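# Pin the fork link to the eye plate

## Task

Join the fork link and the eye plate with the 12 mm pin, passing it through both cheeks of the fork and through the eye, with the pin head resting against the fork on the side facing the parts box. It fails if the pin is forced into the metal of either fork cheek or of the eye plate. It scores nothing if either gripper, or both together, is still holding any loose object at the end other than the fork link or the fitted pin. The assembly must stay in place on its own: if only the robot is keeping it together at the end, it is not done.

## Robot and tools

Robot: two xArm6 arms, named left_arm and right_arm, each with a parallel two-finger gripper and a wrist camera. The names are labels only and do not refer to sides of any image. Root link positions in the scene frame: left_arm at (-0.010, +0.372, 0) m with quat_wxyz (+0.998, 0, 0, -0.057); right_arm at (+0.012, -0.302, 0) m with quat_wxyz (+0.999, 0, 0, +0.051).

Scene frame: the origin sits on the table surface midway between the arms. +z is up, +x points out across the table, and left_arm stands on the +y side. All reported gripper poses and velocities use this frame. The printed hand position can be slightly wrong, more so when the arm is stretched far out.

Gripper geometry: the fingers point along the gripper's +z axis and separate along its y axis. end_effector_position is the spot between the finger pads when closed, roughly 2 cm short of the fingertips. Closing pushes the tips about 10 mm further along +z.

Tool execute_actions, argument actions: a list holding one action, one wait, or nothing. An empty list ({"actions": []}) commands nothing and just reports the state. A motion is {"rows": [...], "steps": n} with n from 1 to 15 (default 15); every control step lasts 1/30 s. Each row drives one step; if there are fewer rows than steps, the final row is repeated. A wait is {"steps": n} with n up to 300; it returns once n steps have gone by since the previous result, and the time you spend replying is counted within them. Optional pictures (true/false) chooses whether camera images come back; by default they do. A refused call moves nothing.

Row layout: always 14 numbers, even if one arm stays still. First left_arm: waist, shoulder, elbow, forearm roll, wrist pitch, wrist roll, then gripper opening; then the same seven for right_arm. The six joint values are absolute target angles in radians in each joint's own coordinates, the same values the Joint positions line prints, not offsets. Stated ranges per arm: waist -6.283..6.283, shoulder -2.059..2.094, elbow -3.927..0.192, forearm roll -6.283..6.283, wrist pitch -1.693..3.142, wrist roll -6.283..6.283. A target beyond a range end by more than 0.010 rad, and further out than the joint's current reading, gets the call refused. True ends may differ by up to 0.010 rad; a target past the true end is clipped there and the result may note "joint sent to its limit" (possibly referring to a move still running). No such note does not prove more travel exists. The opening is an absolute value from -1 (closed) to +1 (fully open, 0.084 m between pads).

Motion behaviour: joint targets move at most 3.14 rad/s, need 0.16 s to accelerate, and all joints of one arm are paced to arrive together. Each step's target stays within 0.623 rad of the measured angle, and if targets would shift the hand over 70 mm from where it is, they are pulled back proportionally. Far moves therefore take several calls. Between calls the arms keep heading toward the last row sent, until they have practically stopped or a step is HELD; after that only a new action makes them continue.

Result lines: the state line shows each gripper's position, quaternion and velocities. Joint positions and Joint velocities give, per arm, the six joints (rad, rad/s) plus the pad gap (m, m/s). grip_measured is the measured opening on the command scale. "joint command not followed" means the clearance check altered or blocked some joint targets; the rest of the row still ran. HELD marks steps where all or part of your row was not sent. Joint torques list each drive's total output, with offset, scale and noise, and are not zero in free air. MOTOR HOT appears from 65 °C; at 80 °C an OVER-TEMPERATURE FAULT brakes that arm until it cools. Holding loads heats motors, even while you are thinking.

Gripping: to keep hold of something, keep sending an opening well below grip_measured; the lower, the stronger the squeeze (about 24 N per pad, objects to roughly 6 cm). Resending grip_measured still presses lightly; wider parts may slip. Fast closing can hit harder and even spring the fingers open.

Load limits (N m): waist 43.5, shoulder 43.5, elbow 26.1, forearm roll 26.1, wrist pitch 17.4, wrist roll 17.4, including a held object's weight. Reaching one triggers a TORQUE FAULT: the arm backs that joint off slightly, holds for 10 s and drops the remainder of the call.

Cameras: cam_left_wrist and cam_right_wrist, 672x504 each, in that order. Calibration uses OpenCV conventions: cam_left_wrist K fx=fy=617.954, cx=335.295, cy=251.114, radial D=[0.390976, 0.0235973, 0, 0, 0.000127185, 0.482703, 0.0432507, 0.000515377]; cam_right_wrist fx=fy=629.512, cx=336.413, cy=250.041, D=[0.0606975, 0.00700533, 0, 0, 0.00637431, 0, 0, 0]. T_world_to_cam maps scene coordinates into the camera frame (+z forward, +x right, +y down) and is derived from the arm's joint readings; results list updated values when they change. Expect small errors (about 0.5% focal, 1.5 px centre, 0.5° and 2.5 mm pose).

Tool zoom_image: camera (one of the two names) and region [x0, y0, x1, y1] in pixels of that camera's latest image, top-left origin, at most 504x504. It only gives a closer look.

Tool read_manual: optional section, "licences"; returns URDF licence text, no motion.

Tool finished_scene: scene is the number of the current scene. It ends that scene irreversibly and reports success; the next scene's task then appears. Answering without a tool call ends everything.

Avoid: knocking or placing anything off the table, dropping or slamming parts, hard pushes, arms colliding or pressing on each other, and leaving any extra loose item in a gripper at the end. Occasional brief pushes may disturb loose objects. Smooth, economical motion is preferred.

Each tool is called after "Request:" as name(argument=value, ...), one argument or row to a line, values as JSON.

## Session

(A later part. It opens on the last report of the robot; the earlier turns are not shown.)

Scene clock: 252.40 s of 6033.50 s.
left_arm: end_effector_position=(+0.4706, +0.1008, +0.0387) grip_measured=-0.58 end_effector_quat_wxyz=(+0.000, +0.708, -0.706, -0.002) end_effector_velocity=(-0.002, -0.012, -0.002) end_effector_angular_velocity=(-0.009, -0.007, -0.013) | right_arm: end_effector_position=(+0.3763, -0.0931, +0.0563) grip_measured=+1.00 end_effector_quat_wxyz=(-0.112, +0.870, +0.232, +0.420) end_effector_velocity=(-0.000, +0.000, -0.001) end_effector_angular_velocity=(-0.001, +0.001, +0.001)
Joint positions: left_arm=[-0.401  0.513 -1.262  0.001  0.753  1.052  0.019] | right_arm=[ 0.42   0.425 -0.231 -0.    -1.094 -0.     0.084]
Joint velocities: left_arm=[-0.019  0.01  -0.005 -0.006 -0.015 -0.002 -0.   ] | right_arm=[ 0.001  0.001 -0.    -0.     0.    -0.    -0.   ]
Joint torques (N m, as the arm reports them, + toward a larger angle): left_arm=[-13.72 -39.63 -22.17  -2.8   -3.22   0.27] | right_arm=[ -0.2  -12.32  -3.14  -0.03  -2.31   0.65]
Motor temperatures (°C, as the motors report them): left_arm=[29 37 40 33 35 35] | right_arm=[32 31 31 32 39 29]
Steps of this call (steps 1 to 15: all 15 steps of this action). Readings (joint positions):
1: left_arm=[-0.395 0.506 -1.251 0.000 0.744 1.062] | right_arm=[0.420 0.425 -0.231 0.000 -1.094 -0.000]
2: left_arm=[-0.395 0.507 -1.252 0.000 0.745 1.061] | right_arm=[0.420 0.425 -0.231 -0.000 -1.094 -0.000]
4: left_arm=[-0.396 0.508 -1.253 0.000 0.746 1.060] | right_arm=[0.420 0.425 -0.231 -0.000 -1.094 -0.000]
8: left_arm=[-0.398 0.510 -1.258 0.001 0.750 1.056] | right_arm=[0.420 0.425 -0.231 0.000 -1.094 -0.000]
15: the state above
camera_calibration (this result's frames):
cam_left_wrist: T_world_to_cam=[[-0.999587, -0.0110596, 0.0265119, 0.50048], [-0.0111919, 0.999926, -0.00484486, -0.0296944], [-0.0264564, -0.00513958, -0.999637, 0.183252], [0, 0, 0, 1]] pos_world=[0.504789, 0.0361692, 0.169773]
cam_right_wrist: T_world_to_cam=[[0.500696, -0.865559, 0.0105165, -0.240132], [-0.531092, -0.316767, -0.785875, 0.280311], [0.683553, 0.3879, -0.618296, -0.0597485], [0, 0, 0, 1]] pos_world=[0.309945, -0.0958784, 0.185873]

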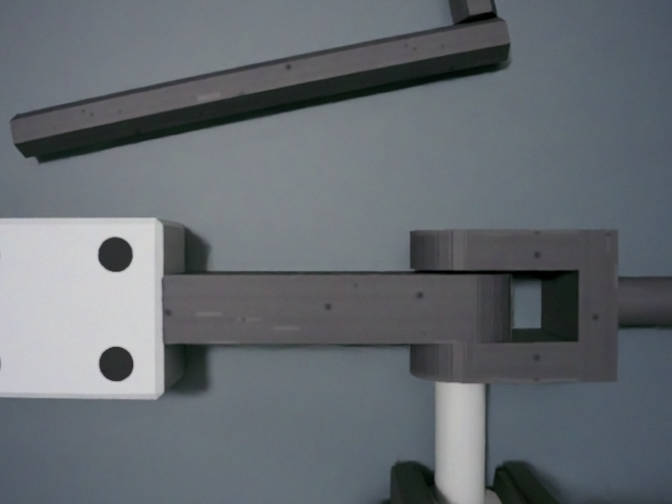

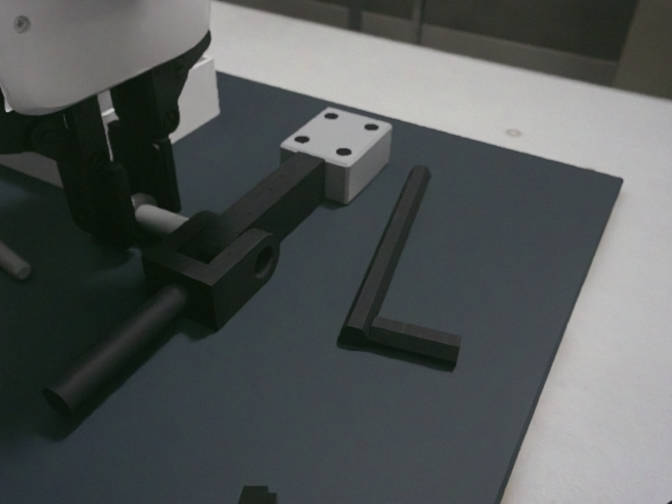

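Jammed by droop. Back off 3 mm and raise the head.

Request:
execute_actions(
  actions=[
    {"rows":[[-0.3995,0.5095,-1.257,0,0.7475,1.0573,-0.7,0.42,0.425,-0.231,0,-1.094,0,1]]},
  ],
  pictures=false,
)

Request:
execute_actions(
  actions=[
    {"rows":[[-0.3995,0.505,-1.257,0,0.752,1.0573,-0.7,0.42,0.425,-0.231,0,-1.094,0,1]]},
  ],
)

Request:
zoom_image(
  camera="cam_right_wrist",
  region=[100, 170, 320, 340],
)

Scene clock: 258.93 s of 6033.50 s.
left_arm: end_effector_position=(+0.4704, +0.1038, +0.0384) grip_measured=-0.58 end_effector_quat_wxyz=(+0.000, +0.708, -0.706, -0.002) end_effector_velocity=(-0.000, -0.002, +0.000) end_effector_angular_velocity=(-0.003, -0.002, -0.002) | right_arm: end_effector_position=(+0.3763, -0.0931, +0.0563) grip_measured=+1.00 end_effector_quat_wxyz=(-0.112, +0.870, +0.232, +0.420) end_effector_velocity=(-0.000, +0.000, -0.000) end_effector_angular_velocity=(-0.000, +0.000, +0.001)
Joint positions: left_arm=[-0.396  0.51  -1.255  0.001  0.75   1.057  0.019] | right_arm=[ 0.42   0.425 -0.231  0.    -1.094  0.     0.084]
Joint velocities: left_arm=[-0.003 -0.     0.    -0.002 -0.003  0.     0.   ] | right_arm=[ 0.001  0.001  0.    -0.     0.    -0.     0.   ]
Joint torques (N m, as the arm reports them, + toward a larger angle): left_arm=[ -5.9  -39.27 -19.27  -0.82  -2.09   0.3 ] | right_arm=[ -0.04 -12.1   -2.97   0.1   -2.32   0.67]
Motor temperatures (°C, as the motors report them): left_arm=[29 37 39 33 35 35] | right_arm=[32 31 31 32 39 29]
Steps of this call (steps 1 to 15: the robot went on to your last target; steps 16 to 90: nothing new was sent; then 3.03 s passed at rest; steps 91 to 105: all 15 steps of this action). Readings (joint positions):
91: left_arm=[-0.405 0.513 -1.265 -0.000 0.751 1.052] | right_arm=[0.420 0.425 -0.231 -0.000 -1.094 0.000]
92: left_arm=[-0.404 0.513 -1.264 0.000 0.751 1.053] | right_arm=[0.420 0.425 -0.231 -0.000 -1.094 -0.000]
94: left_arm=[-0.396 0.511 -1.257 0.003 0.753 1.055] | right_arm=[0.420 0.425 -0.231 -0.000 -1.094 0.000]
98: left_arm=[-0.395 0.510 -1.255 0.002 0.751 1.057] | right_arm=[0.420 0.425 -0.231 -0.000 -1.094 0.000]
105: the state above

Scene clock: 259.43 s of 6033.50 s.
left_arm: end_effector_position=(+0.4702, +0.1027, +0.0404) grip_measured=-0.58 end_effector_quat_wxyz=(+0.000, +0.708, -0.707, -0.001) end_effector_velocity=(+0.001, -0.001, +0.002) end_effector_angular_velocity=(-0.002, -0.002, -0.001) | right_arm: end_effector_position=(+0.3763, -0.0931, +0.0563) grip_measured=+1.00 end_effector_quat_wxyz=(-0.112, +0.870, +0.232, +0.420) end_effector_velocity=(+0.000, -0.000, +0.000) end_effector_angular_velocity=(+0.000, -0.001, -0.001)
Joint positions: left_arm=[-0.398  0.506 -1.256  0.001  0.753  1.057  0.019] | right_arm=[ 0.42   0.425 -0.231  0.    -1.094  0.     0.084]
Joint velocities: left_arm=[-0.001 -0.002 -0.002 -0.     0.001 -0.    -0.   ] | right_arm=[-0.001  0.    -0.    -0.    -0.001 -0.    -0.   ]
Joint torques (N m, as the arm reports them, + toward a larger angle): left_arm=[-10.1  -44.44 -22.23  -2.08  -2.75   0.41] | right_arm=[ -0.21 -12.35  -3.12  -0.05  -2.18   0.68]
Motor temperatures (°C, as the motors report them): left_arm=[29 37 39 33 35 35] | right_arm=[32 31 31 32 39 29]
Steps of this call (steps 1 to 15: all 15 steps of this action). Readings (joint positions):
1: left_arm=[-0.396 0.510 -1.255 0.001 0.750 1.057] | right_arm=[0.420 0.425 -0.231 -0.000 -1.094 0.000]
2: left_arm=[-0.397 0.509 -1.255 0.001 0.750 1.057] | right_arm=[0.420 0.425 -0.231 0.000 -1.094 0.000]
4: left_arm=[-0.398 0.507 -1.256 0.001 0.751 1.057] | right_arm=[0.420 0.425 -0.231 -0.000 -1.094 0.000]
8: left_arm=[-0.398 0.506 -1.256 0.001 0.752 1.057] | right_arm=[0.420 0.425 -0.231 -0.000 -1.094 -0.000]
15: the state above
camera_calibration (this result's frames):
cam_left_wrist: T_world_to_cam=[[-0.999612, -0.00968956, 0.0261222, 0.499929], [-0.00984258, 0.999935, -0.00573566, -0.0322171], [-0.0260649, -0.00599054, -0.999642, 0.184833], [0, 0, 0, 1]] pos_world=[0.504236, 0.0381664, 0.171523]
cam_right_wrist: T_world_to_cam=[[0.500696, -0.865559, 0.0105164, -0.240132], [-0.531092, -0.316767, -0.785875, 0.280311], [0.683553, 0.3879, -0.618296, -0.0597484], [0, 0, 0, 1]] pos_world=[0.309945, -0.0958784, 0.185873]

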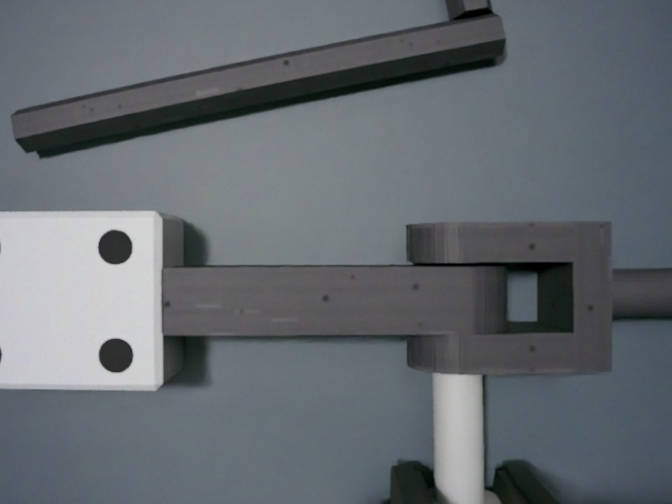

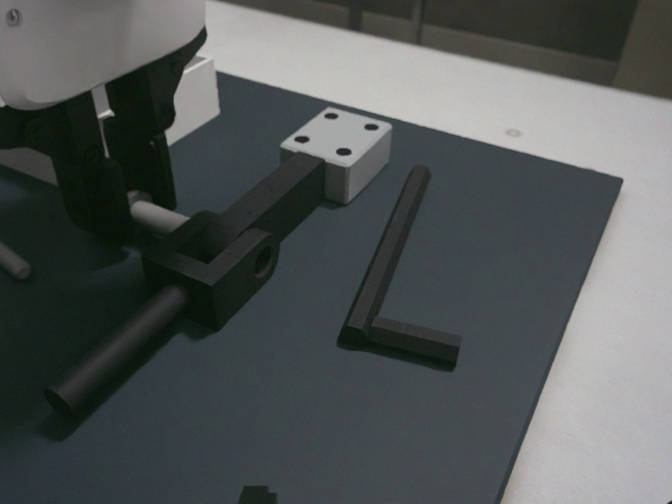

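Region (100, 170, 320, 340) of cam_right_wrist's 672x504 image, scaled by 2.291, with more detail than that image has; it fills the top 389 rows of this view, and the rest is white.

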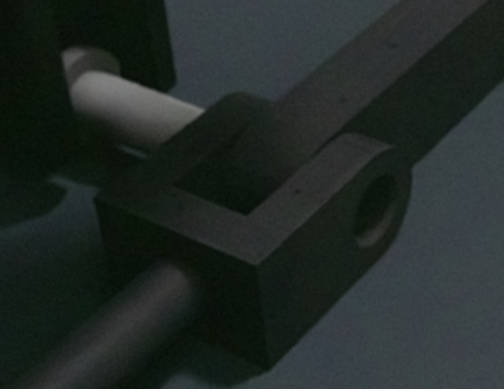

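Request:
execute_actions(
  actions=[
    {"rows":[[-0.398,0.505,-1.256,0,0.751,1.0588,-0.35,0.42,0.425,-0.231,0,-1.094,0,1]]},
  ],
  pictures=false,
)

Request:
execute_actions(
  actions=[
    {"rows":[[-0.3857,0.4977,-1.2369,0,0.7392,1.0711,-0.35,0.42,0.425,-0.231,0,-1.094,0,1]]},
  ],
  pictures=false,
)

Request:
execute_actions(
  actions=[
    {"steps":10},
  ],
)

Request:
zoom_image(
  camera="cam_right_wrist",
  region=[100, 170, 320, 340],
)

Scene clock: 265.73 s of 6033.50 s.
left_arm: end_effector_position=(+0.4710, +0.1018, +0.0416) grip_measured=-0.37 end_effector_quat_wxyz=(-0.000, +0.707, -0.707, +0.001) end_effector_velocity=(+0.000, +0.003, -0.001) end_effector_angular_velocity=(+0.004, +0.003, +0.002) | right_arm: end_effector_position=(+0.3763, -0.0931, +0.0563) grip_measured=+1.00 end_effector_quat_wxyz=(-0.112, +0.870, +0.232, +0.420) end_effector_velocity=(+0.000, -0.001, -0.000) end_effector_angular_velocity=(-0.000, +0.001, -0.001)
Joint positions: left_arm=[-0.399  0.505 -1.257 -0.     0.751  1.059  0.028] | right_arm=[ 0.42   0.425 -0.231  0.    -1.094 -0.     0.084]
Joint velocities: left_arm=[0.005 0.001 0.002 0.003 0.002 0.    0.   ] | right_arm=[-0.001  0.001  0.     0.     0.     0.    -0.   ]
Joint torques (N m, as the arm reports them, + toward a larger angle): left_arm=[ -0.21 -39.52 -18.09   0.11  -1.36   0.48] | right_arm=[ -0.24 -12.28  -3.17   0.01  -2.36   0.56]
Motor temperatures (°C, as the motors report them): left_arm=[29 37 41 33 35 35] | right_arm=[32 31 31 32 39 29]
Steps of this call (steps 1 to 15: the robot went on to your last target; steps 16 to 100: nothing new was sent; then 2.47 s passed at rest; steps 101 to 115: all 15 steps of this action). Readings (joint positions):
101: left_arm=[-0.400 0.505 -1.257 -0.000 0.752 1.057] | right_arm=[0.420 0.425 -0.231 0.000 -1.094 -0.000]
102: left_arm=[-0.401 0.505 -1.259 -0.001 0.750 1.058] | right_arm=[0.420 0.425 -0.231 0.000 -1.094 0.000]
104: left_arm=[-0.404 0.501 -1.263 -0.002 0.747 1.058] | right_arm=[0.420 0.425 -0.231 -0.000 -1.094 0.000]
108: left_arm=[-0.401 0.502 -1.260 -0.001 0.749 1.059] | right_arm=[0.420 0.425 -0.231 -0.000 -1.094 0.000]
115: the state above

Scene clock: 266.23 s of 6033.50 s.
left_arm: end_effector_position=(+0.4706, +0.1101, +0.0391) grip_measured=-0.37 end_effector_quat_wxyz=(-0.000, +0.707, -0.707, +0.000) end_effector_velocity=(-0.001, +0.001, -0.001) end_effector_angular_velocity=(+0.001, +0.003, +0.001) | right_arm: end_effector_position=(+0.3763, -0.0931, +0.0563) grip_measured=+1.00 end_effector_quat_wxyz=(-0.112, +0.870, +0.232, +0.420) end_effector_velocity=(+0.000, -0.001, -0.001) end_effector_angular_velocity=(-0.001, +0.002, -0.001)
Joint positions: left_arm=[-0.386  0.498 -1.237 -0.     0.739  1.071  0.028] | right_arm=[ 0.42   0.425 -0.231 -0.    -1.094 -0.     0.084]
Joint velocities: left_arm=[ 0.001 -0.     0.004 -0.    -0.001  0.    -0.   ] | right_arm=[-0.001  0.     0.     0.     0.002 -0.     0.   ]
Joint torques (N m, as the arm reports them, + toward a larger angle): left_arm=[ -0.41 -39.61 -18.03   0.11  -1.17   0.43] | right_arm=[ -0.11 -12.36  -3.24  -0.06  -2.3    0.74]
Motor temperatures (°C, as the motors report them): left_arm=[29 37 41 33 35 35] | right_arm=[32 31 31 32 39 29]
Steps of this call (steps 1 to 15: all 15 steps of this action). Readings (joint positions):
1: left_arm=[-0.399 0.505 -1.256 -0.000 0.751 1.059] | right_arm=[0.420 0.425 -0.231 0.000 -1.094 0.000]
2: left_arm=[-0.397 0.504 -1.254 -0.000 0.749 1.061] | right_arm=[0.420 0.425 -0.231 -0.000 -1.094 -0.000]
4: left_arm=[-0.392 0.501 -1.246 -0.000 0.744 1.066] | right_arm=[0.420 0.425 -0.231 0.000 -1.094 0.000]
8: left_arm=[-0.387 0.498 -1.239 -0.000 0.740 1.070] | right_arm=[0.420 0.425 -0.231 -0.000 -1.094 0.000]
15: the state above

Scene clock: 266.57 s of 6033.50 s.
left_arm: end_effector_position=(+0.4706, +0.1102, +0.0391) grip_measured=-0.37 end_effector_quat_wxyz=(+0.000, +0.707, -0.707, +0.000) end_effector_velocity=(+0.000, +0.000, +0.000) end_effector_angular_velocity=(-0.000, +0.000, +0.001) | right_arm: end_effector_position=(+0.3763, -0.0931, +0.0563) grip_measured=+1.00 end_effector_quat_wxyz=(-0.112, +0.870, +0.232, +0.420) end_effector_velocity=(+0.000, -0.001, -0.000) end_effector_angular_velocity=(-0.000, +0.001, -0.001)
Joint positions: left_arm=[-0.386  0.498 -1.237 -0.     0.739  1.071  0.028] | right_arm=[ 0.42   0.425 -0.231  0.    -1.094 -0.     0.084]
Joint velocities: left_arm=[ 0. -0.  0. -0. -0. -0.  0.] | right_arm=[-0.001  0.001  0.    -0.     0.     0.     0.   ]
Joint torques (N m, as the arm reports them, + toward a larger angle): left_arm=[ -0.38 -39.79 -18.16   0.18  -1.3    0.52] | right_arm=[  0.07 -12.35  -3.17  -0.03  -2.23   0.6 ]
Motor temperatures (°C, as the motors report them): left_arm=[29 37 41 33 35 35] | right_arm=[32 31 31 32 39 29]
Steps of this call (steps 1 to 10: the robot went on to your last target). Readings (joint positions):
1: left_arm=[-0.386 0.498 -1.237 -0.000 0.739 1.071] | right_arm=[0.420 0.425 -0.231 0.000 -1.094 0.000]
2: left_arm=[-0.386 0.498 -1.237 -0.000 0.739 1.071] | right_arm=[0.420 0.425 -0.231 -0.000 -1.094 -0.000]
4: left_arm=[-0.386 0.498 -1.237 -0.000 0.739 1.071] | right_arm=[0.420 0.425 -0.231 -0.000 -1.094 -0.000]
8: left_arm=[-0.386 0.498 -1.237 -0.000 0.739 1.071] | right_arm=[0.420 0.425 -0.231 0.000 -1.094 -0.000]
10: the state above
camera_calibration (this result's frames):
cam_left_wrist: T_world_to_cam=[[-0.999677, -0.00858417, 0.023913, 0.50043], [-0.008764, 0.999934, -0.00742577, -0.0401312], [-0.0238477, -0.00763295, -0.999686, 0.18267], [0, 0, 0, 1]] pos_world=[0.504273, 0.0458186, 0.170348]
cam_right_wrist: T_world_to_cam=[[0.500696, -0.865559, 0.0105165, -0.240132], [-0.531092, -0.316767, -0.785875, 0.280311], [0.683553, 0.3879, -0.618296, -0.0597484], [0, 0, 0, 1]] pos_world=[0.309945, -0.0958784, 0.185873]

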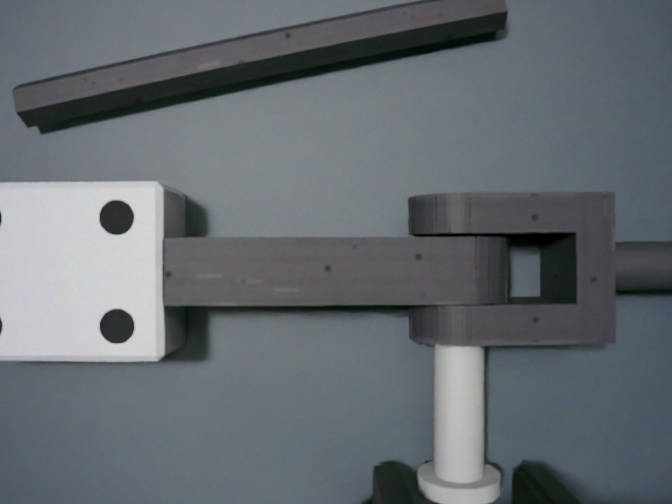

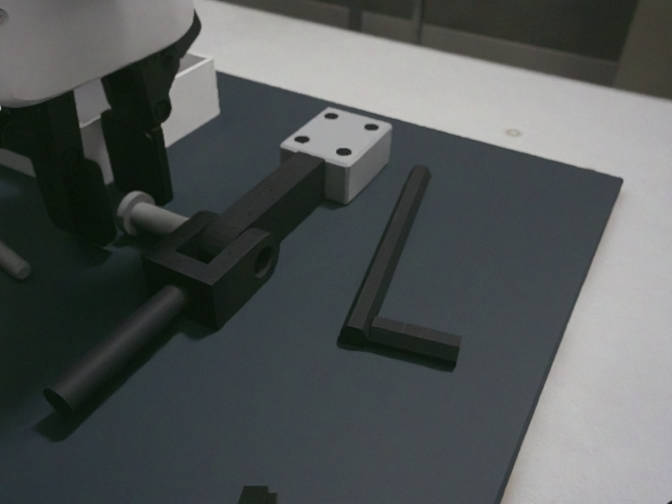

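Region (100, 170, 320, 340) of cam_right_wrist's 672x504 image, scaled by 2.291, with more detail than that image has; it fills the top 389 rows of this view, and the rest is white.

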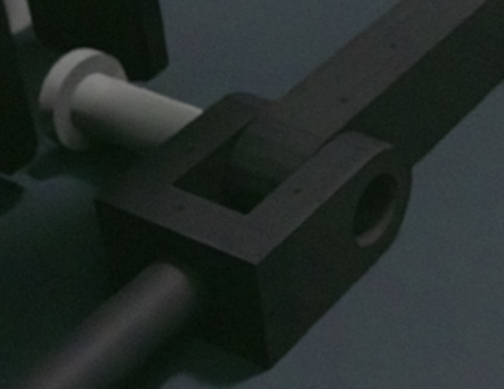

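Request:
execute_actions(
  actions=[
    {"rows":[[-0.3637,0.4795,-1.1962,-0.091,0.6827,1.16,-0.2,0.42,0.425,-0.231,0,-1.094,0,1]]},
  ],
  pictures=false,
)

Request:
execute_actions(
  actions=[
    {"steps":10},
  ],
)

Scene clock: 273.83 s of 6033.50 s.
left_arm: end_effector_position=(+0.4721, +0.1126, +0.0389) grip_measured=-0.22 end_effector_quat_wxyz=(+0.022, +0.708, -0.706, +0.026) end_effector_velocity=(+0.001, +0.000, +0.001) end_effector_angular_velocity=(-0.008, -0.003, -0.001) | right_arm: end_effector_position=(+0.3763, -0.0931, +0.0563) grip_measured=+1.00 end_effector_quat_wxyz=(-0.112, +0.870, +0.232, +0.420) end_effector_velocity=(-0.000, +0.000, -0.001) end_effector_angular_velocity=(-0.001, +0.002, +0.001)
Joint positions: left_arm=[-0.364  0.48  -1.197 -0.09   0.683  1.159  0.035] | right_arm=[ 0.42   0.425 -0.231 -0.    -1.094  0.     0.084]
Joint velocities: left_arm=[ 0.002 -0.002  0.004 -0.01  -0.007  0.011 -0.   ] | right_arm=[ 0.001  0.001 -0.    -0.     0.001 -0.    -0.   ]
Joint torques (N m, as the arm reports them, + toward a larger angle): left_arm=[ -0.42 -39.2  -17.81   0.34  -1.27   0.27] | right_arm=[ -0.02 -12.46  -3.16  -0.08  -2.35   0.7 ]
Motor temperatures (°C, as the motors report them): left_arm=[29 37 40 33 35 35] | right_arm=[32 31 31 32 39 29]
Steps of this call (steps 1 to 15: the robot went on to your last target; steps 16 to 90: nothing new was sent; then 3.77 s passed at rest; steps 91 to 105: all 15 steps of this action). Readings (joint positions):
91: left_arm=[-0.386 0.498 -1.237 -0.000 0.739 1.071] | right_arm=[0.420 0.425 -0.231 -0.000 -1.094 -0.000]
92: left_arm=[-0.385 0.497 -1.235 -0.004 0.736 1.076] | right_arm=[0.420 0.425 -0.231 -0.000 -1.094 0.000]
94: left_arm=[-0.378 0.491 -1.221 -0.036 0.716 1.107] | right_arm=[0.420 0.425 -0.231 0.000 -1.094 0.000]
98: left_arm=[-0.366 0.482 -1.201 -0.079 0.691 1.147] | right_arm=[0.420 0.425 -0.231 -0.000 -1.094 0.000]
105: the state above

Scene clock: 274.17 s of 6033.50 s.
left_arm: end_effector_position=(+0.4722, +0.1127, +0.0389) grip_measured=-0.22 end_effector_quat_wxyz=(+0.022, +0.708, -0.706, +0.026) end_effector_velocity=(+0.000, +0.000, +0.000) end_effector_angular_velocity=(-0.001, -0.000, +0.001) | right_arm: end_effector_position=(+0.3763, -0.0931, +0.0563) grip_measured=+1.00 end_effector_quat_wxyz=(-0.112, +0.870, +0.232, +0.420) end_effector_velocity=(-0.000, -0.000, -0.000) end_effector_angular_velocity=(-0.000, +0.001, -0.000)
Joint positions: left_arm=[-0.364  0.48  -1.196 -0.091  0.683  1.16   0.035] | right_arm=[ 0.42   0.425 -0.231 -0.    -1.094  0.     0.084]
Joint velocities: left_arm=[ 0.    -0.     0.    -0.001 -0.     0.    -0.   ] | right_arm=[-0.001  0.001 -0.    -0.    -0.    -0.     0.   ]
Joint torques (N m, as the arm reports them, + toward a larger angle): left_arm=[ -0.55 -39.14 -17.81   0.31  -1.29   0.31] | right_arm=[ -0.05 -12.34  -3.1   -0.04  -2.36   0.63]
Motor temperatures (°C, as the motors report them): left_arm=[29 37 40 33 35 35] | right_arm=[32 31 31 32 39 29]
Steps of this call (steps 1 to 10: the robot went on to your last target). Readings (joint positions):
1: left_arm=[-0.364 0.480 -1.197 -0.090 0.683 1.159] | right_arm=[0.420 0.425 -0.231 0.000 -1.094 0.000]
2: left_arm=[-0.364 0.480 -1.197 -0.090 0.683 1.159] | right_arm=[0.420 0.425 -0.231 0.000 -1.094 -0.000]
4: left_arm=[-0.364 0.480 -1.196 -0.091 0.683 1.160] | right_arm=[0.420 0.425 -0.231 -0.000 -1.094 0.000]
8: left_arm=[-0.364 0.480 -1.196 -0.091 0.683 1.160] | right_arm=[0.420 0.425 -0.231 -0.000 -1.094 -0.000]
10: the state above
camera_calibration (this result's frames):
cam_left_wrist: T_world_to_cam=[[-0.99977, -0.00985076, 0.0190285, 0.502403], [-0.0112496, 0.99713, -0.074864, -0.0385274], [-0.0182364, -0.0750609, -0.997012, 0.187426], [0, 0, 0, 1]] pos_world=[0.505272, 0.0574343, 0.174422]
cam_right_wrist: T_world_to_cam=[[0.500696, -0.865559, 0.0105164, -0.240132], [-0.531092, -0.316767, -0.785875, 0.280311], [0.683553, 0.3879, -0.618296, -0.0597485], [0, 0, 0, 1]] pos_world=[0.309945, -0.0958784, 0.185873]

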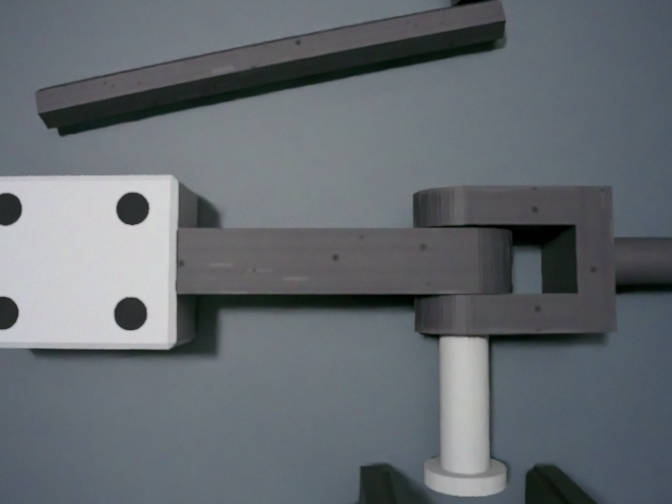

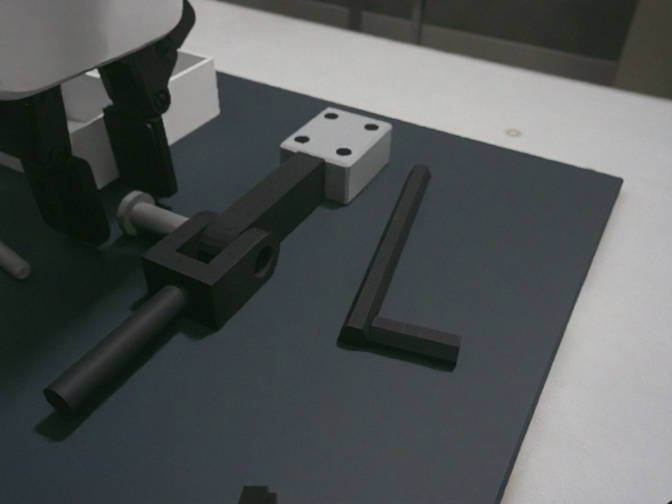

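Request:
execute_actions(
  actions=[
    {"rows":[[-0.3734,0.4857,-1.2032,-0.091,0.6835,1.1503,-0.2,0.42,0.425,-0.231,0,-1.094,0,1]]},
  ],
  pictures=false,
)

Request:
execute_actions(
  actions=[
    {"rows":[[-0.3734,0.4857,-1.2032,-0.091,0.6835,1.1503,-0.35,0.42,0.425,-0.231,0,-1.094,0,1],[-0.3734,0.4857,-1.2032,-0.091,0.6835,1.1503,-0.5,0.42,0.425,-0.231,0,-1.094,0,1],[-0.3734,0.4857,-1.2032,-0.091,0.6835,1.1503,-0.6,0.42,0.425,-0.231,0,-1.094,0,1],[-0.3734,0.4857,-1.2032,-0.091,0.6835,1.1503,-0.8,0.42,0.425,-0.231,0,-1.094,0,1]],"steps":12},
  ],
  pictures=false,
)

Request:
execute_actions(
  actions=[
    {"rows":[[-0.3777,0.4885,-1.2134,-0.068,0.6994,1.1293,-0.8,0.42,0.425,-0.231,0,-1.094,0,1],[-0.3777,0.4885,-1.2134,-0.068,0.6994,1.1293,-0.8,0.42,0.425,-0.231,0,-1.094,0,1],[-0.3777,0.4885,-1.2134,-0.068,0.6994,1.1293,-0.8,0.42,0.425,-0.231,0,-1.094,0,1],[-0.3819,0.4913,-1.2236,-0.0455,0.7153,1.1084,-0.8,0.42,0.425,-0.231,0,-1.094,0,1],[-0.3819,0.4913,-1.2236,-0.0455,0.7153,1.1084,-0.8,0.42,0.425,-0.231,0,-1.094,0,1],[-0.3819,0.4913,-1.2236,-0.0455,0.7153,1.1084,-0.8,0.42,0.425,-0.231,0,-1.094,0,1],[-0.3862,0.4941,-1.2337,-0.023,0.7311,1.0874,-0.8,0.42,0.425,-0.231,0,-1.094,0,1],[-0.3862,0.4941,-1.2337,-0.023,0.7311,1.0874,-0.8,0.42,0.425,-0.231,0,-1.094,0,1],[-0.3862,0.4941,-1.2337,-0.023,0.7311,1.0874,-0.8,0.42,0.425,-0.231,0,-1.094,0,1],[-0.3904,0.4969,-1.2439,0,0.747,1.0664,-0.8,0.42,0.425,-0.231,0,-1.094,0,1]]},
  ],
  pictures=false,
)

Request:
execute_actions(
  actions=[
    {"steps":10},
  ],
)

Request:
zoom_image(
  camera="cam_right_wrist",
  region=[100, 170, 320, 340],
)

Scene clock: 299.80 s of 6033.50 s.
left_arm: end_effector_position=(+0.4710, +0.1074, +0.0381) grip_measured=-0.22 end_effector_quat_wxyz=(+0.022, +0.708, -0.706, +0.026) end_effector_velocity=(-0.001, -0.000, -0.001) end_effector_angular_velocity=(+0.000, +0.002, +0.000) | right_arm: end_effector_position=(+0.3763, -0.0931, +0.0563) grip_measured=+1.00 end_effector_quat_wxyz=(-0.112, +0.870, +0.232, +0.420) end_effector_velocity=(-0.000, +0.000, -0.000) end_effector_angular_velocity=(-0.000, +0.000, +0.000)
Joint positions: left_arm=[-0.373  0.486 -1.203 -0.091  0.683  1.15   0.035] | right_arm=[ 0.42   0.425 -0.231  0.    -1.094  0.     0.084]
Joint velocities: left_arm=[-0.001  0.001  0.001 -0.001  0.    -0.001 -0.   ] | right_arm=[ 0.  0. -0.  0.  0.  0. -0.]
Joint torques (N m, as the arm reports them, + toward a larger angle): left_arm=[ -0.28 -39.06 -17.89   0.19  -1.3    0.37] | right_arm=[ -0.13 -12.3   -3.23  -0.11  -2.33   0.67]
Motor temperatures (°C, as the motors report them): left_arm=[29 37 40 33 35 35] | right_arm=[32 31 31 32 39 29]
Steps of this call (steps 1 to 15: the robot went on to your last target; steps 16 to 90: nothing new was sent; then 22.13 s passed at rest; steps 91 to 105: all 15 steps of this action). Readings (joint positions):
91: left_arm=[-0.364 0.480 -1.196 -0.091 0.683 1.160] | right_arm=[0.420 0.425 -0.231 0.000 -1.094 0.000]
92: left_arm=[-0.365 0.480 -1.197 -0.091 0.683 1.158] | right_arm=[0.420 0.425 -0.231 0.000 -1.094 -0.000]
94: left_arm=[-0.369 0.483 -1.200 -0.091 0.683 1.154] | right_arm=[0.420 0.425 -0.231 0.000 -1.094 0.000]
98: left_arm=[-0.373 0.485 -1.202 -0.091 0.683 1.151] | right_arm=[0.420 0.425 -0.231 -0.000 -1.094 -0.000]
105: the state above

Scene clock: 300.20 s of 6033.50 s.
left_arm: end_effector_position=(+0.4710, +0.1073, +0.0380) grip_measured=-0.58 end_effector_quat_wxyz=(+0.022, +0.708, -0.706, +0.026) end_effector_velocity=(-0.000, +0.000, -0.000) end_effector_angular_velocity=(-0.000, +0.001, +0.001) | right_arm: end_effector_position=(+0.3763, -0.0931, +0.0563) grip_measured=+1.00 end_effector_quat_wxyz=(-0.112, +0.870, +0.232, +0.420) end_effector_velocity=(-0.000, +0.000, +0.000) end_effector_angular_velocity=(+0.000, -0.000, +0.001)
Joint positions: left_arm=[-0.373  0.486 -1.203 -0.091  0.684  1.15   0.019] | right_arm=[ 0.42   0.425 -0.231  0.    -1.094 -0.     0.084]
Joint velocities: left_arm=[ 0.    -0.     0.001 -0.001 -0.    -0.001  0.   ] | right_arm=[ 0.001  0.    -0.     0.    -0.001  0.    -0.   ]
Joint torques (N m, as the arm reports them, + toward a larger angle): left_arm=[ -0.18 -39.09 -18.16   0.29  -1.34   0.27] | right_arm=[  0.04 -12.39  -3.05  -0.1   -2.27   0.65]
Motor temperatures (°C, as the motors report them): left_arm=[29 37 40 33 35 35] | right_arm=[32 31 31 32 39 29]
Steps of this call (steps 1 to 12: all 12 steps of this action). Readings (joint positions):
1: left_arm=[-0.373 0.486 -1.203 -0.091 0.683 1.150] | right_arm=[0.420 0.425 -0.231 0.000 -1.094 0.000]
2: left_arm=[-0.373 0.486 -1.203 -0.091 0.683 1.150] | right_arm=[0.420 0.425 -0.231 0.000 -1.094 -0.000]
4: left_arm=[-0.373 0.486 -1.203 -0.091 0.684 1.150] | right_arm=[0.420 0.425 -0.231 -0.000 -1.094 0.000]
8: left_arm=[-0.373 0.486 -1.203 -0.091 0.684 1.150] | right_arm=[0.420 0.425 -0.231 0.000 -1.094 -0.000]
12: the state above

Scene clock: 300.70 s of 6033.50 s.
left_arm: end_effector_position=(+0.4705, +0.1069, +0.0411) grip_measured=-0.58 end_effector_quat_wxyz=(+0.002, +0.707, -0.707, +0.002) end_effector_velocity=(-0.000, +0.001, +0.003) end_effector_angular_velocity=(+0.062, +0.002, +0.001) | right_arm: end_effector_position=(+0.3763, -0.0931, +0.0563) grip_measured=+1.00 end_effector_quat_wxyz=(-0.112, +0.870, +0.232, +0.420) end_effector_velocity=(-0.000, +0.001, +0.000) end_effector_angular_velocity=(+0.000, +0.000, +0.001)
Joint positions: left_arm=[-0.39   0.496 -1.241 -0.007  0.742  1.073  0.019] | right_arm=[ 0.42   0.425 -0.231 -0.    -1.094 -0.     0.084]
Joint velocities: left_arm=[-0.014  0.009 -0.034  0.079  0.057 -0.074  0.   ] | right_arm=[ 0.001 -0.001 -0.     0.     0.001  0.    -0.   ]
Joint torques (N m, as the arm reports them, + toward a larger angle): left_arm=[  0.43 -40.06 -17.91   0.25  -1.34   0.61] | right_arm=[ -0.14 -12.57  -3.22   0.03  -2.27   0.64]
Motor temperatures (°C, as the motors report them): left_arm=[29 37 40 33 35 35] | right_arm=[32 31 31 32 39 29]
Steps of this call (steps 1 to 15: all 15 steps of this action). Readings (joint positions):
1: left_arm=[-0.373 0.486 -1.203 -0.091 0.684 1.150] | right_arm=[0.420 0.425 -0.231 -0.000 -1.094 0.000]
2: left_arm=[-0.374 0.486 -1.204 -0.088 0.686 1.147] | right_arm=[0.420 0.425 -0.231 0.000 -1.094 0.000]
4: left_arm=[-0.376 0.487 -1.209 -0.078 0.692 1.138] | right_arm=[0.420 0.425 -0.231 -0.000 -1.094 0.000]
8: left_arm=[-0.381 0.491 -1.221 -0.051 0.711 1.114] | right_arm=[0.420 0.425 -0.231 -0.000 -1.094 0.000]
15: the state above

Scene clock: 301.03 s of 6033.50 s.
left_arm: end_effector_position=(+0.4705, +0.1071, +0.0415) grip_measured=-0.58 end_effector_quat_wxyz=(+0.000, +0.707, -0.707, +0.000) end_effector_velocity=(+0.001, -0.000, +0.001) end_effector_angular_velocity=(+0.000, -0.002, -0.000) | right_arm: end_effector_position=(+0.3763, -0.0931, +0.0563) grip_measured=+1.00 end_effector_quat_wxyz=(-0.112, +0.870, +0.232, +0.420) end_effector_velocity=(-0.000, +0.000, +0.000) end_effector_angular_velocity=(+0.000, +0.000, +0.001)
Joint positions: left_arm=[-0.391  0.497 -1.244 -0.     0.747  1.067  0.019] | right_arm=[ 0.42   0.425 -0.231  0.    -1.094  0.     0.084]
Joint velocities: left_arm=[-0.     0.    -0.004  0.002  0.002 -0.002 -0.   ] | right_arm=[ 0.001 -0.    -0.    -0.     0.     0.    -0.   ]
Joint torques (N m, as the arm reports them, + toward a larger angle): left_arm=[  1.35 -39.97 -17.74   0.75  -0.93   0.24] | right_arm=[ -0.1  -12.39  -3.27   0.02  -2.31   0.58]
Motor temperatures (°C, as the motors report them): left_arm=[29 37 40 33 35 35] | right_arm=[32 31 31 32 39 29]
Steps of this call (steps 1 to 10: the robot went on to your last target). Readings (joint positions):
1: left_arm=[-0.390 0.496 -1.242 -0.005 0.743 1.071] | right_arm=[0.420 0.425 -0.231 -0.000 -1.094 0.000]
2: left_arm=[-0.390 0.497 -1.242 -0.004 0.744 1.070] | right_arm=[0.420 0.425 -0.231 0.000 -1.094 0.000]
4: left_arm=[-0.390 0.497 -1.243 -0.002 0.746 1.068] | right_arm=[0.420 0.425 -0.231 0.000 -1.094 0.000]
8: left_arm=[-0.391 0.497 -1.244 -0.001 0.746 1.067] | right_arm=[0.420 0.425 -0.231 -0.000 -1.094 0.000]
10: the state above
camera_calibration (this result's frames):
cam_left_wrist: T_world_to_cam=[[-0.999683, -0.0083885, 0.0237591, 0.50028], [-0.00857719, 0.999932, -0.00785104, -0.0370531], [-0.0236916, -0.00805233, -0.999687, 0.185036], [0, 0, 0, 1]] pos_world=[0.504187, 0.0427372, 0.1728]
cam_right_wrist: T_world_to_cam=[[0.500696, -0.865559, 0.0105164, -0.240132], [-0.531092, -0.316767, -0.785875, 0.280311], [0.683553, 0.3879, -0.618295, -0.0597485], [0, 0, 0, 1]] pos_world=[0.309945, -0.0958784, 0.185873]

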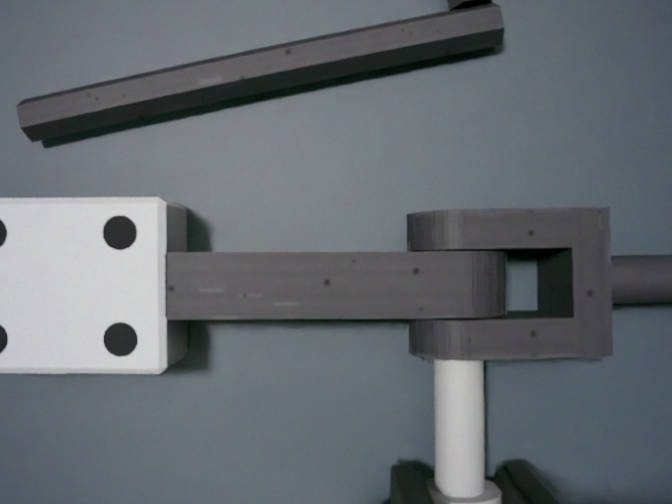

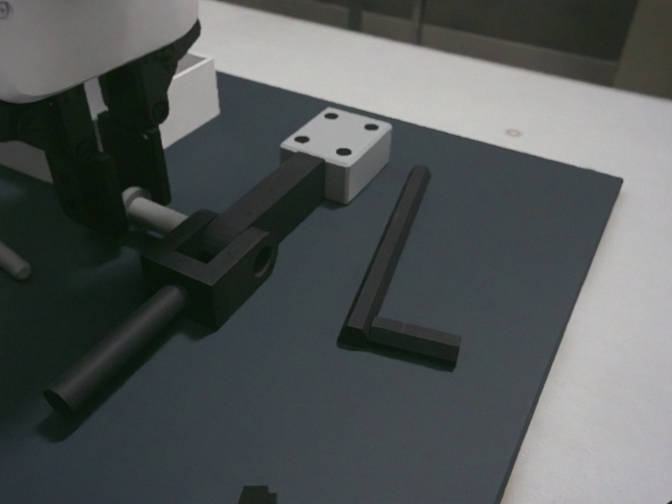

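Region (100, 170, 320, 340) of cam_right_wrist's 672x504 image, scaled by 2.291, with more detail than that image has; it fills the top 389 rows of this view, and the rest is white.

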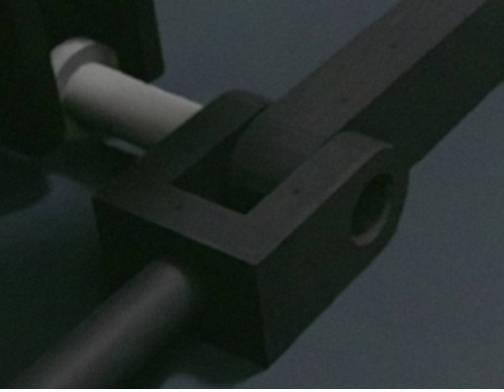

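Request:
execute_actions(
  actions=[
    {"rows":[[-0.3899,0.4992,-1.246,0,0.7468,1.0669,-0.8,0.42,0.425,-0.231,0,-1.094,0,1],[-0.3899,0.4992,-1.246,0,0.7468,1.0669,-0.8,0.42,0.425,-0.231,0,-1.094,0,1],[-0.3899,0.4992,-1.246,0,0.7468,1.0669,-0.8,0.42,0.425,-0.231,0,-1.094,0,1],[-0.393,0.502,-1.2507,0,0.7487,1.0638,-0.8,0.42,0.425,-0.231,0,-1.094,0,1],[-0.393,0.502,-1.2507,0,0.7487,1.0638,-0.8,0.42,0.425,-0.231,0,-1.094,0,1],[-0.393,0.502,-1.2507,0,0.7487,1.0638,-0.8,0.42,0.425,-0.231,0,-1.094,0,1],[-0.3962,0.5049,-1.2554,0,0.7505,1.0606,-0.8,0.42,0.425,-0.231,0,-1.094,0,1]]},
  ],
  pictures=false,
)

Scene clock: 309.23 s of 6033.50 s.
left_arm: end_effector_position=(+0.4709, +0.1054, +0.0400) grip_measured=-0.58 end_effector_quat_wxyz=(+0.000, +0.708, -0.706, -0.002) end_effector_velocity=(-0.000, -0.002, -0.001) end_effector_angular_velocity=(-0.000, +0.001, +0.001) | right_arm: end_effector_position=(+0.3763, -0.0931, +0.0563) grip_measured=+1.00 end_effector_quat_wxyz=(-0.112, +0.870, +0.232, +0.420) end_effector_velocity=(-0.000, +0.000, -0.001) end_effector_angular_velocity=(-0.001, +0.002, +0.001)
Joint positions: left_arm=[-0.393  0.505 -1.253  0.001  0.752  1.061  0.019] | right_arm=[ 0.42   0.425 -0.231 -0.    -1.094 -0.     0.084]
Joint velocities: left_arm=[-0.003  0.003 -0.004 -0.001  0.001 -0.003 -0.   ] | right_arm=[ 0.001  0.001 -0.     0.     0.001 -0.    -0.   ]
Joint torques (N m, as the arm reports them, + toward a larger angle): left_arm=[ -6.12 -41.46 -20.51  -0.89  -2.2    0.43] | right_arm=[ -0.09 -12.21  -3.01  -0.13  -2.39   0.57]
Motor temperatures (°C, as the motors report them): left_arm=[29 37 40 33 35 35] | right_arm=[32 31 31 32 39 29]
Steps of this call (steps 1 to 15: the robot went on to your last target; steps 16 to 90: nothing new was sent; then 4.70 s passed at rest; steps 91 to 105: all 15 steps of this action). Readings (joint positions):
91: left_arm=[-0.390 0.497 -1.244 -0.000 0.747 1.066] | right_arm=[0.420 0.425 -0.231 -0.000 -1.094 -0.000]
92: left_arm=[-0.390 0.497 -1.244 0.000 0.747 1.067] | right_arm=[0.420 0.425 -0.231 0.000 -1.094 0.000]
94: left_arm=[-0.390 0.498 -1.245 0.000 0.747 1.067] | right_arm=[0.420 0.425 -0.231 0.000 -1.094 0.000]
98: left_arm=[-0.391 0.502 -1.249 0.001 0.750 1.064] | right_arm=[0.420 0.425 -0.231 -0.000 -1.094 0.000]
105: the state above

Blocked; back off.

Request:
execute_actions(
  actions=[
    {"rows":[[-0.388,0.4975,-1.243,0,0.7455,1.0688,-0.8,0.42,0.0,-0.231,0,-1.094,0,1]]},
  ],
  pictures=false,
)

Scene clock: 312.07 s of 6033.50 s.
left_arm: end_effector_position=(+0.4711, +0.1058, +0.0418) grip_measured=-0.58 end_effector_quat_wxyz=(-0.000, +0.706, -0.708, +0.002) end_effector_velocity=(+0.005, +0.012, +0.000) end_effector_angular_velocity=(+0.001, +0.003, +0.022) | right_arm: end_effector_position=(+0.4183, -0.0690, +0.2267) grip_measured=+1.00 end_effector_quat_wxyz=(-0.154, +0.775, +0.207, +0.577) end_effector_velocity=(+0.024, +0.014, +0.277) end_effector_angular_velocity=(+0.298, -0.518, +0.001)
Joint positions: left_arm=[-0.392  0.497 -1.245 -0.001  0.744  1.069  0.019] | right_arm=[ 0.42   0.048 -0.232 -0.    -1.095  0.     0.084]
Joint velocities: left_arm=[ 0.023 -0.003  0.002 -0.     0.004  0.002  0.   ] | right_arm=[ 0.001 -0.573 -0.016 -0.    -0.008  0.     0.   ]
Joint torques (N m, as the arm reports them, + toward a larger angle): left_arm=[ 10.28 -44.13 -16.59   3.13   0.43   0.26] | right_arm=[-0.26 -4.34 -5.61 -0.28 -1.55  0.59]
Motor temperatures (°C, as the motors report them): left_arm=[29 37 40 33 35 35] | right_arm=[32 31 31 32 39 29]
Steps of this call (steps 1 to 15: the robot went on to your last target; steps 16 to 70: nothing new was sent; steps 71 to 85: all 15 steps of this action). Readings (joint positions):
71: left_arm=[-0.396 0.505 -1.255 0.000 0.750 1.061] | right_arm=[0.420 0.425 -0.231 -0.000 -1.094 -0.000]
72: left_arm=[-0.395 0.504 -1.254 -0.000 0.749 1.062] | right_arm=[0.420 0.422 -0.231 -0.000 -1.094 -0.000]
74: left_arm=[-0.394 0.501 -1.250 -0.001 0.746 1.065] | right_arm=[0.420 0.385 -0.229 0.000 -1.093 -0.000]
78: left_arm=[-0.393 0.499 -1.246 -0.002 0.743 1.068] | right_arm=[0.420 0.253 -0.232 -0.000 -1.094 0.000]
85: the state above

Request:
execute_actions(
  actions=[
    {"rows":[[-0.388,0.4975,-1.243,0,0.7455,1.0688,-0.3,0.42,0.425,-0.231,0,-1.094,0,1]],"steps":12},
  ],
  pictures=false,
)

Request:
execute_actions(
  actions=[
    {"rows":[[-0.388,0.43,-1.243,0,0.813,1.0688,-0.3,0.42,0.425,-0.231,0,-1.094,0,1]],"steps":12},
  ],
  pictures=false,
)

Request:
execute_actions(
  actions=[
    {"rows":[[-0.3772,0.40,-1.1886,0,0.7886,1.0796,-1,0.42,0.425,-0.231,0,-1.094,0,1]]},
  ],
)

Scene clock: 322.40 s of 6033.50 s.
left_arm: end_effector_position=(+0.4710, +0.1085, +0.0409) grip_measured=-0.32 end_effector_quat_wxyz=(+0.000, +0.707, -0.707, +0.000) end_effector_velocity=(+0.000, +0.000, +0.000) end_effector_angular_velocity=(-0.001, -0.000, +0.001) | right_arm: end_effector_position=(+0.3968, -0.0814, +0.1124) grip_measured=+1.00 end_effector_quat_wxyz=(-0.127, +0.841, +0.224, +0.476) end_effector_velocity=(-0.126, -0.072, -0.414) end_effector_angular_velocity=(-0.464, +0.809, +0.000)
Joint positions: left_arm=[-0.388  0.497 -1.243 -0.     0.745  1.069  0.03 ] | right_arm=[ 0.42   0.295 -0.231 -0.    -1.094 -0.     0.084]
Joint velocities: left_arm=[ 0.    -0.    -0.    -0.001 -0.    -0.     0.   ] | right_arm=[ 0.001  0.931  0.002  0.     0.     0.    -0.   ]
Joint torques (N m, as the arm reports them, + toward a larger angle): left_arm=[ -0.57 -39.44 -18.2    0.43  -1.16   0.2 ] | right_arm=[ -0.27 -11.84  -4.52  -0.14  -2.26   0.58]
Motor temperatures (°C, as the motors report them): left_arm=[29 37 40 33 35 35] | right_arm=[32 31 31 32 39 29]
Steps of this call (steps 1 to 30: the robot went on to your last target; steps 31 to 100: nothing new was sent; then 6.60 s passed at rest; steps 101 to 112: all 12 steps of this action). Readings (joint positions):
101: left_arm=[-0.388 0.498 -1.243 0.000 0.746 1.069] | right_arm=[0.420 0.000 -0.231 0.000 -1.094 0.000]
102: left_arm=[-0.388 0.498 -1.243 -0.000 0.745 1.069] | right_arm=[0.420 0.003 -0.231 0.000 -1.094 0.000]
104: left_arm=[-0.388 0.497 -1.243 -0.000 0.745 1.069] | right_arm=[0.420 0.040 -0.234 -0.000 -1.095 0.000]
108: left_arm=[-0.388 0.497 -1.243 -0.000 0.745 1.069] | right_arm=[0.420 0.171 -0.231 0.000 -1.094 -0.000]
112: the state above

Scene clock: 322.80 s of 6033.50 s.
left_arm: end_effector_position=(+0.4684, +0.1100, +0.0714) grip_measured=-0.32 end_effector_quat_wxyz=(+0.000, +0.707, -0.707, -0.000) end_effector_velocity=(-0.013, +0.007, -0.010) end_effector_angular_velocity=(+0.023, +0.040, +0.001) | right_arm: end_effector_position=(+0.3771, -0.0927, +0.0578) grip_measured=+1.00 end_effector_quat_wxyz=(-0.113, +0.869, +0.232, +0.422) end_effector_velocity=(-0.004, -0.003, -0.010) end_effector_angular_velocity=(-0.012, +0.021, -0.001)
Joint positions: left_arm=[-0.388  0.432 -1.242  0.     0.811  1.069  0.03 ] | right_arm=[ 0.42   0.422 -0.231 -0.    -1.094  0.     0.084]
Joint velocities: left_arm=[-0.     0.001  0.019  0.001  0.026 -0.001  0.   ] | right_arm=[-0.001  0.022  0.001  0.     0.    -0.     0.   ]
Joint torques (N m, as the arm reports them, + toward a larger angle): left_arm=[ -0.48 -40.05 -19.6    0.27  -1.48   0.34] | right_arm=[ -0.22 -12.22  -3.17   0.08  -2.35   0.6 ]
Motor temperatures (°C, as the motors report them): left_arm=[29 37 40 33 35 35] | right_arm=[32 31 31 32 39 29]
Steps of this call (steps 1 to 12: all 12 steps of this action). Readings (joint positions):
1: left_arm=[-0.388 0.497 -1.243 -0.000 0.746 1.069] | right_arm=[0.420 0.326 -0.231 -0.000 -1.094 -0.000]
2: left_arm=[-0.388 0.495 -1.242 -0.000 0.750 1.069] | right_arm=[0.420 0.354 -0.230 -0.000 -1.094 -0.000]
4: left_arm=[-0.388 0.471 -1.239 0.000 0.777 1.069] | right_arm=[0.420 0.393 -0.229 0.000 -1.093 -0.000]
8: left_arm=[-0.388 0.434 -1.247 -0.000 0.803 1.069] | right_arm=[0.420 0.416 -0.231 0.000 -1.094 0.000]
12: the state above

Scene clock: 323.30 s of 6033.50 s.
left_arm: end_effector_position=(+0.4612, +0.1204, +0.0703) grip_measured=-1.00 end_effector_quat_wxyz=(+0.000, +0.707, -0.707, +0.000) end_effector_velocity=(-0.001, +0.001, -0.001) end_effector_angular_velocity=(+0.000, +0.001, +0.000) | right_arm: end_effector_position=(+0.3763, -0.0931, +0.0564) grip_measured=+1.00 end_effector_quat_wxyz=(-0.112, +0.870, +0.232, +0.420) end_effector_velocity=(-0.001, +0.000, -0.001) end_effector_angular_velocity=(-0.001, +0.001, +0.002)
Joint positions: left_arm=[-0.377  0.4   -1.189 -0.     0.789  1.079  0.   ] | right_arm=[ 0.42   0.425 -0.231 -0.    -1.094  0.     0.084]
Joint velocities: left_arm=[ 0.001 -0.003  0.007 -0.    -0.002  0.001  0.   ] | right_arm=[ 0.002  0.003  0.     0.    -0.002  0.     0.   ]
Joint torques (N m, as the arm reports them, + toward a larger angle): left_arm=[ -0.7  -37.86 -18.27   0.42  -1.3    0.47] | right_arm=[ -0.18 -12.51  -3.06  -0.12  -2.3    0.62]
Motor temperatures (°C, as the motors report them): left_arm=[29 37 40 33 35 35] | right_arm=[32 31 31 32 39 29]
Steps of this call (steps 1 to 15: all 15 steps of this action). Readings (joint positions):
1: left_arm=[-0.388 0.432 -1.242 0.000 0.812 1.069] | right_arm=[0.420 0.422 -0.231 -0.000 -1.094 0.000]
2: left_arm=[-0.387 0.430 -1.238 -0.000 0.810 1.070] | right_arm=[0.420 0.423 -0.231 -0.000 -1.094 0.000]
4: left_arm=[-0.383 0.417 -1.217 -0.000 0.801 1.074] | right_arm=[0.420 0.424 -0.231 -0.000 -1.094 0.000]
8: left_arm=[-0.378 0.404 -1.194 0.000 0.792 1.078] | right_arm=[0.420 0.424 -0.231 -0.000 -1.094 0.000]
15: the state above
camera_calibration (this result's frames):
cam_left_wrist: T_world_to_cam=[[-0.999677, -0.00854837, 0.0239223, 0.49043], [-0.00872818, 0.999934, -0.00742179, -0.0501685], [-0.0238573, -0.0076282, -0.999686, 0.213737], [0, 0, 0, 1]] pos_world=[0.494933, 0.055988, 0.201566]
cam_right_wrist: T_world_to_cam=[[0.500696, -0.865559, 0.0105168, -0.240132], [-0.530992, -0.31671, -0.785965, 0.280349], [0.68363, 0.387945, -0.618181, -0.0597718], [0, 0, 0, 1]] pos_world=[0.309958, -0.0958706, 0.18592]

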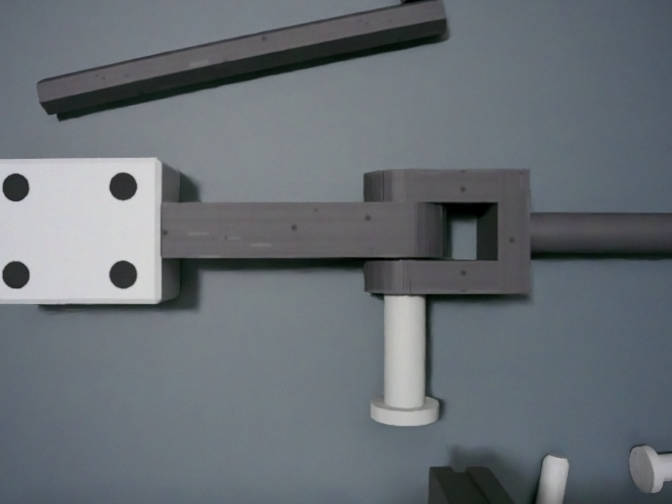

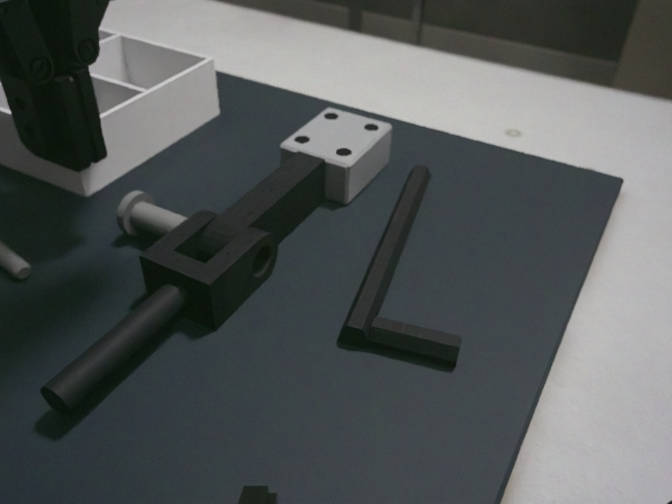

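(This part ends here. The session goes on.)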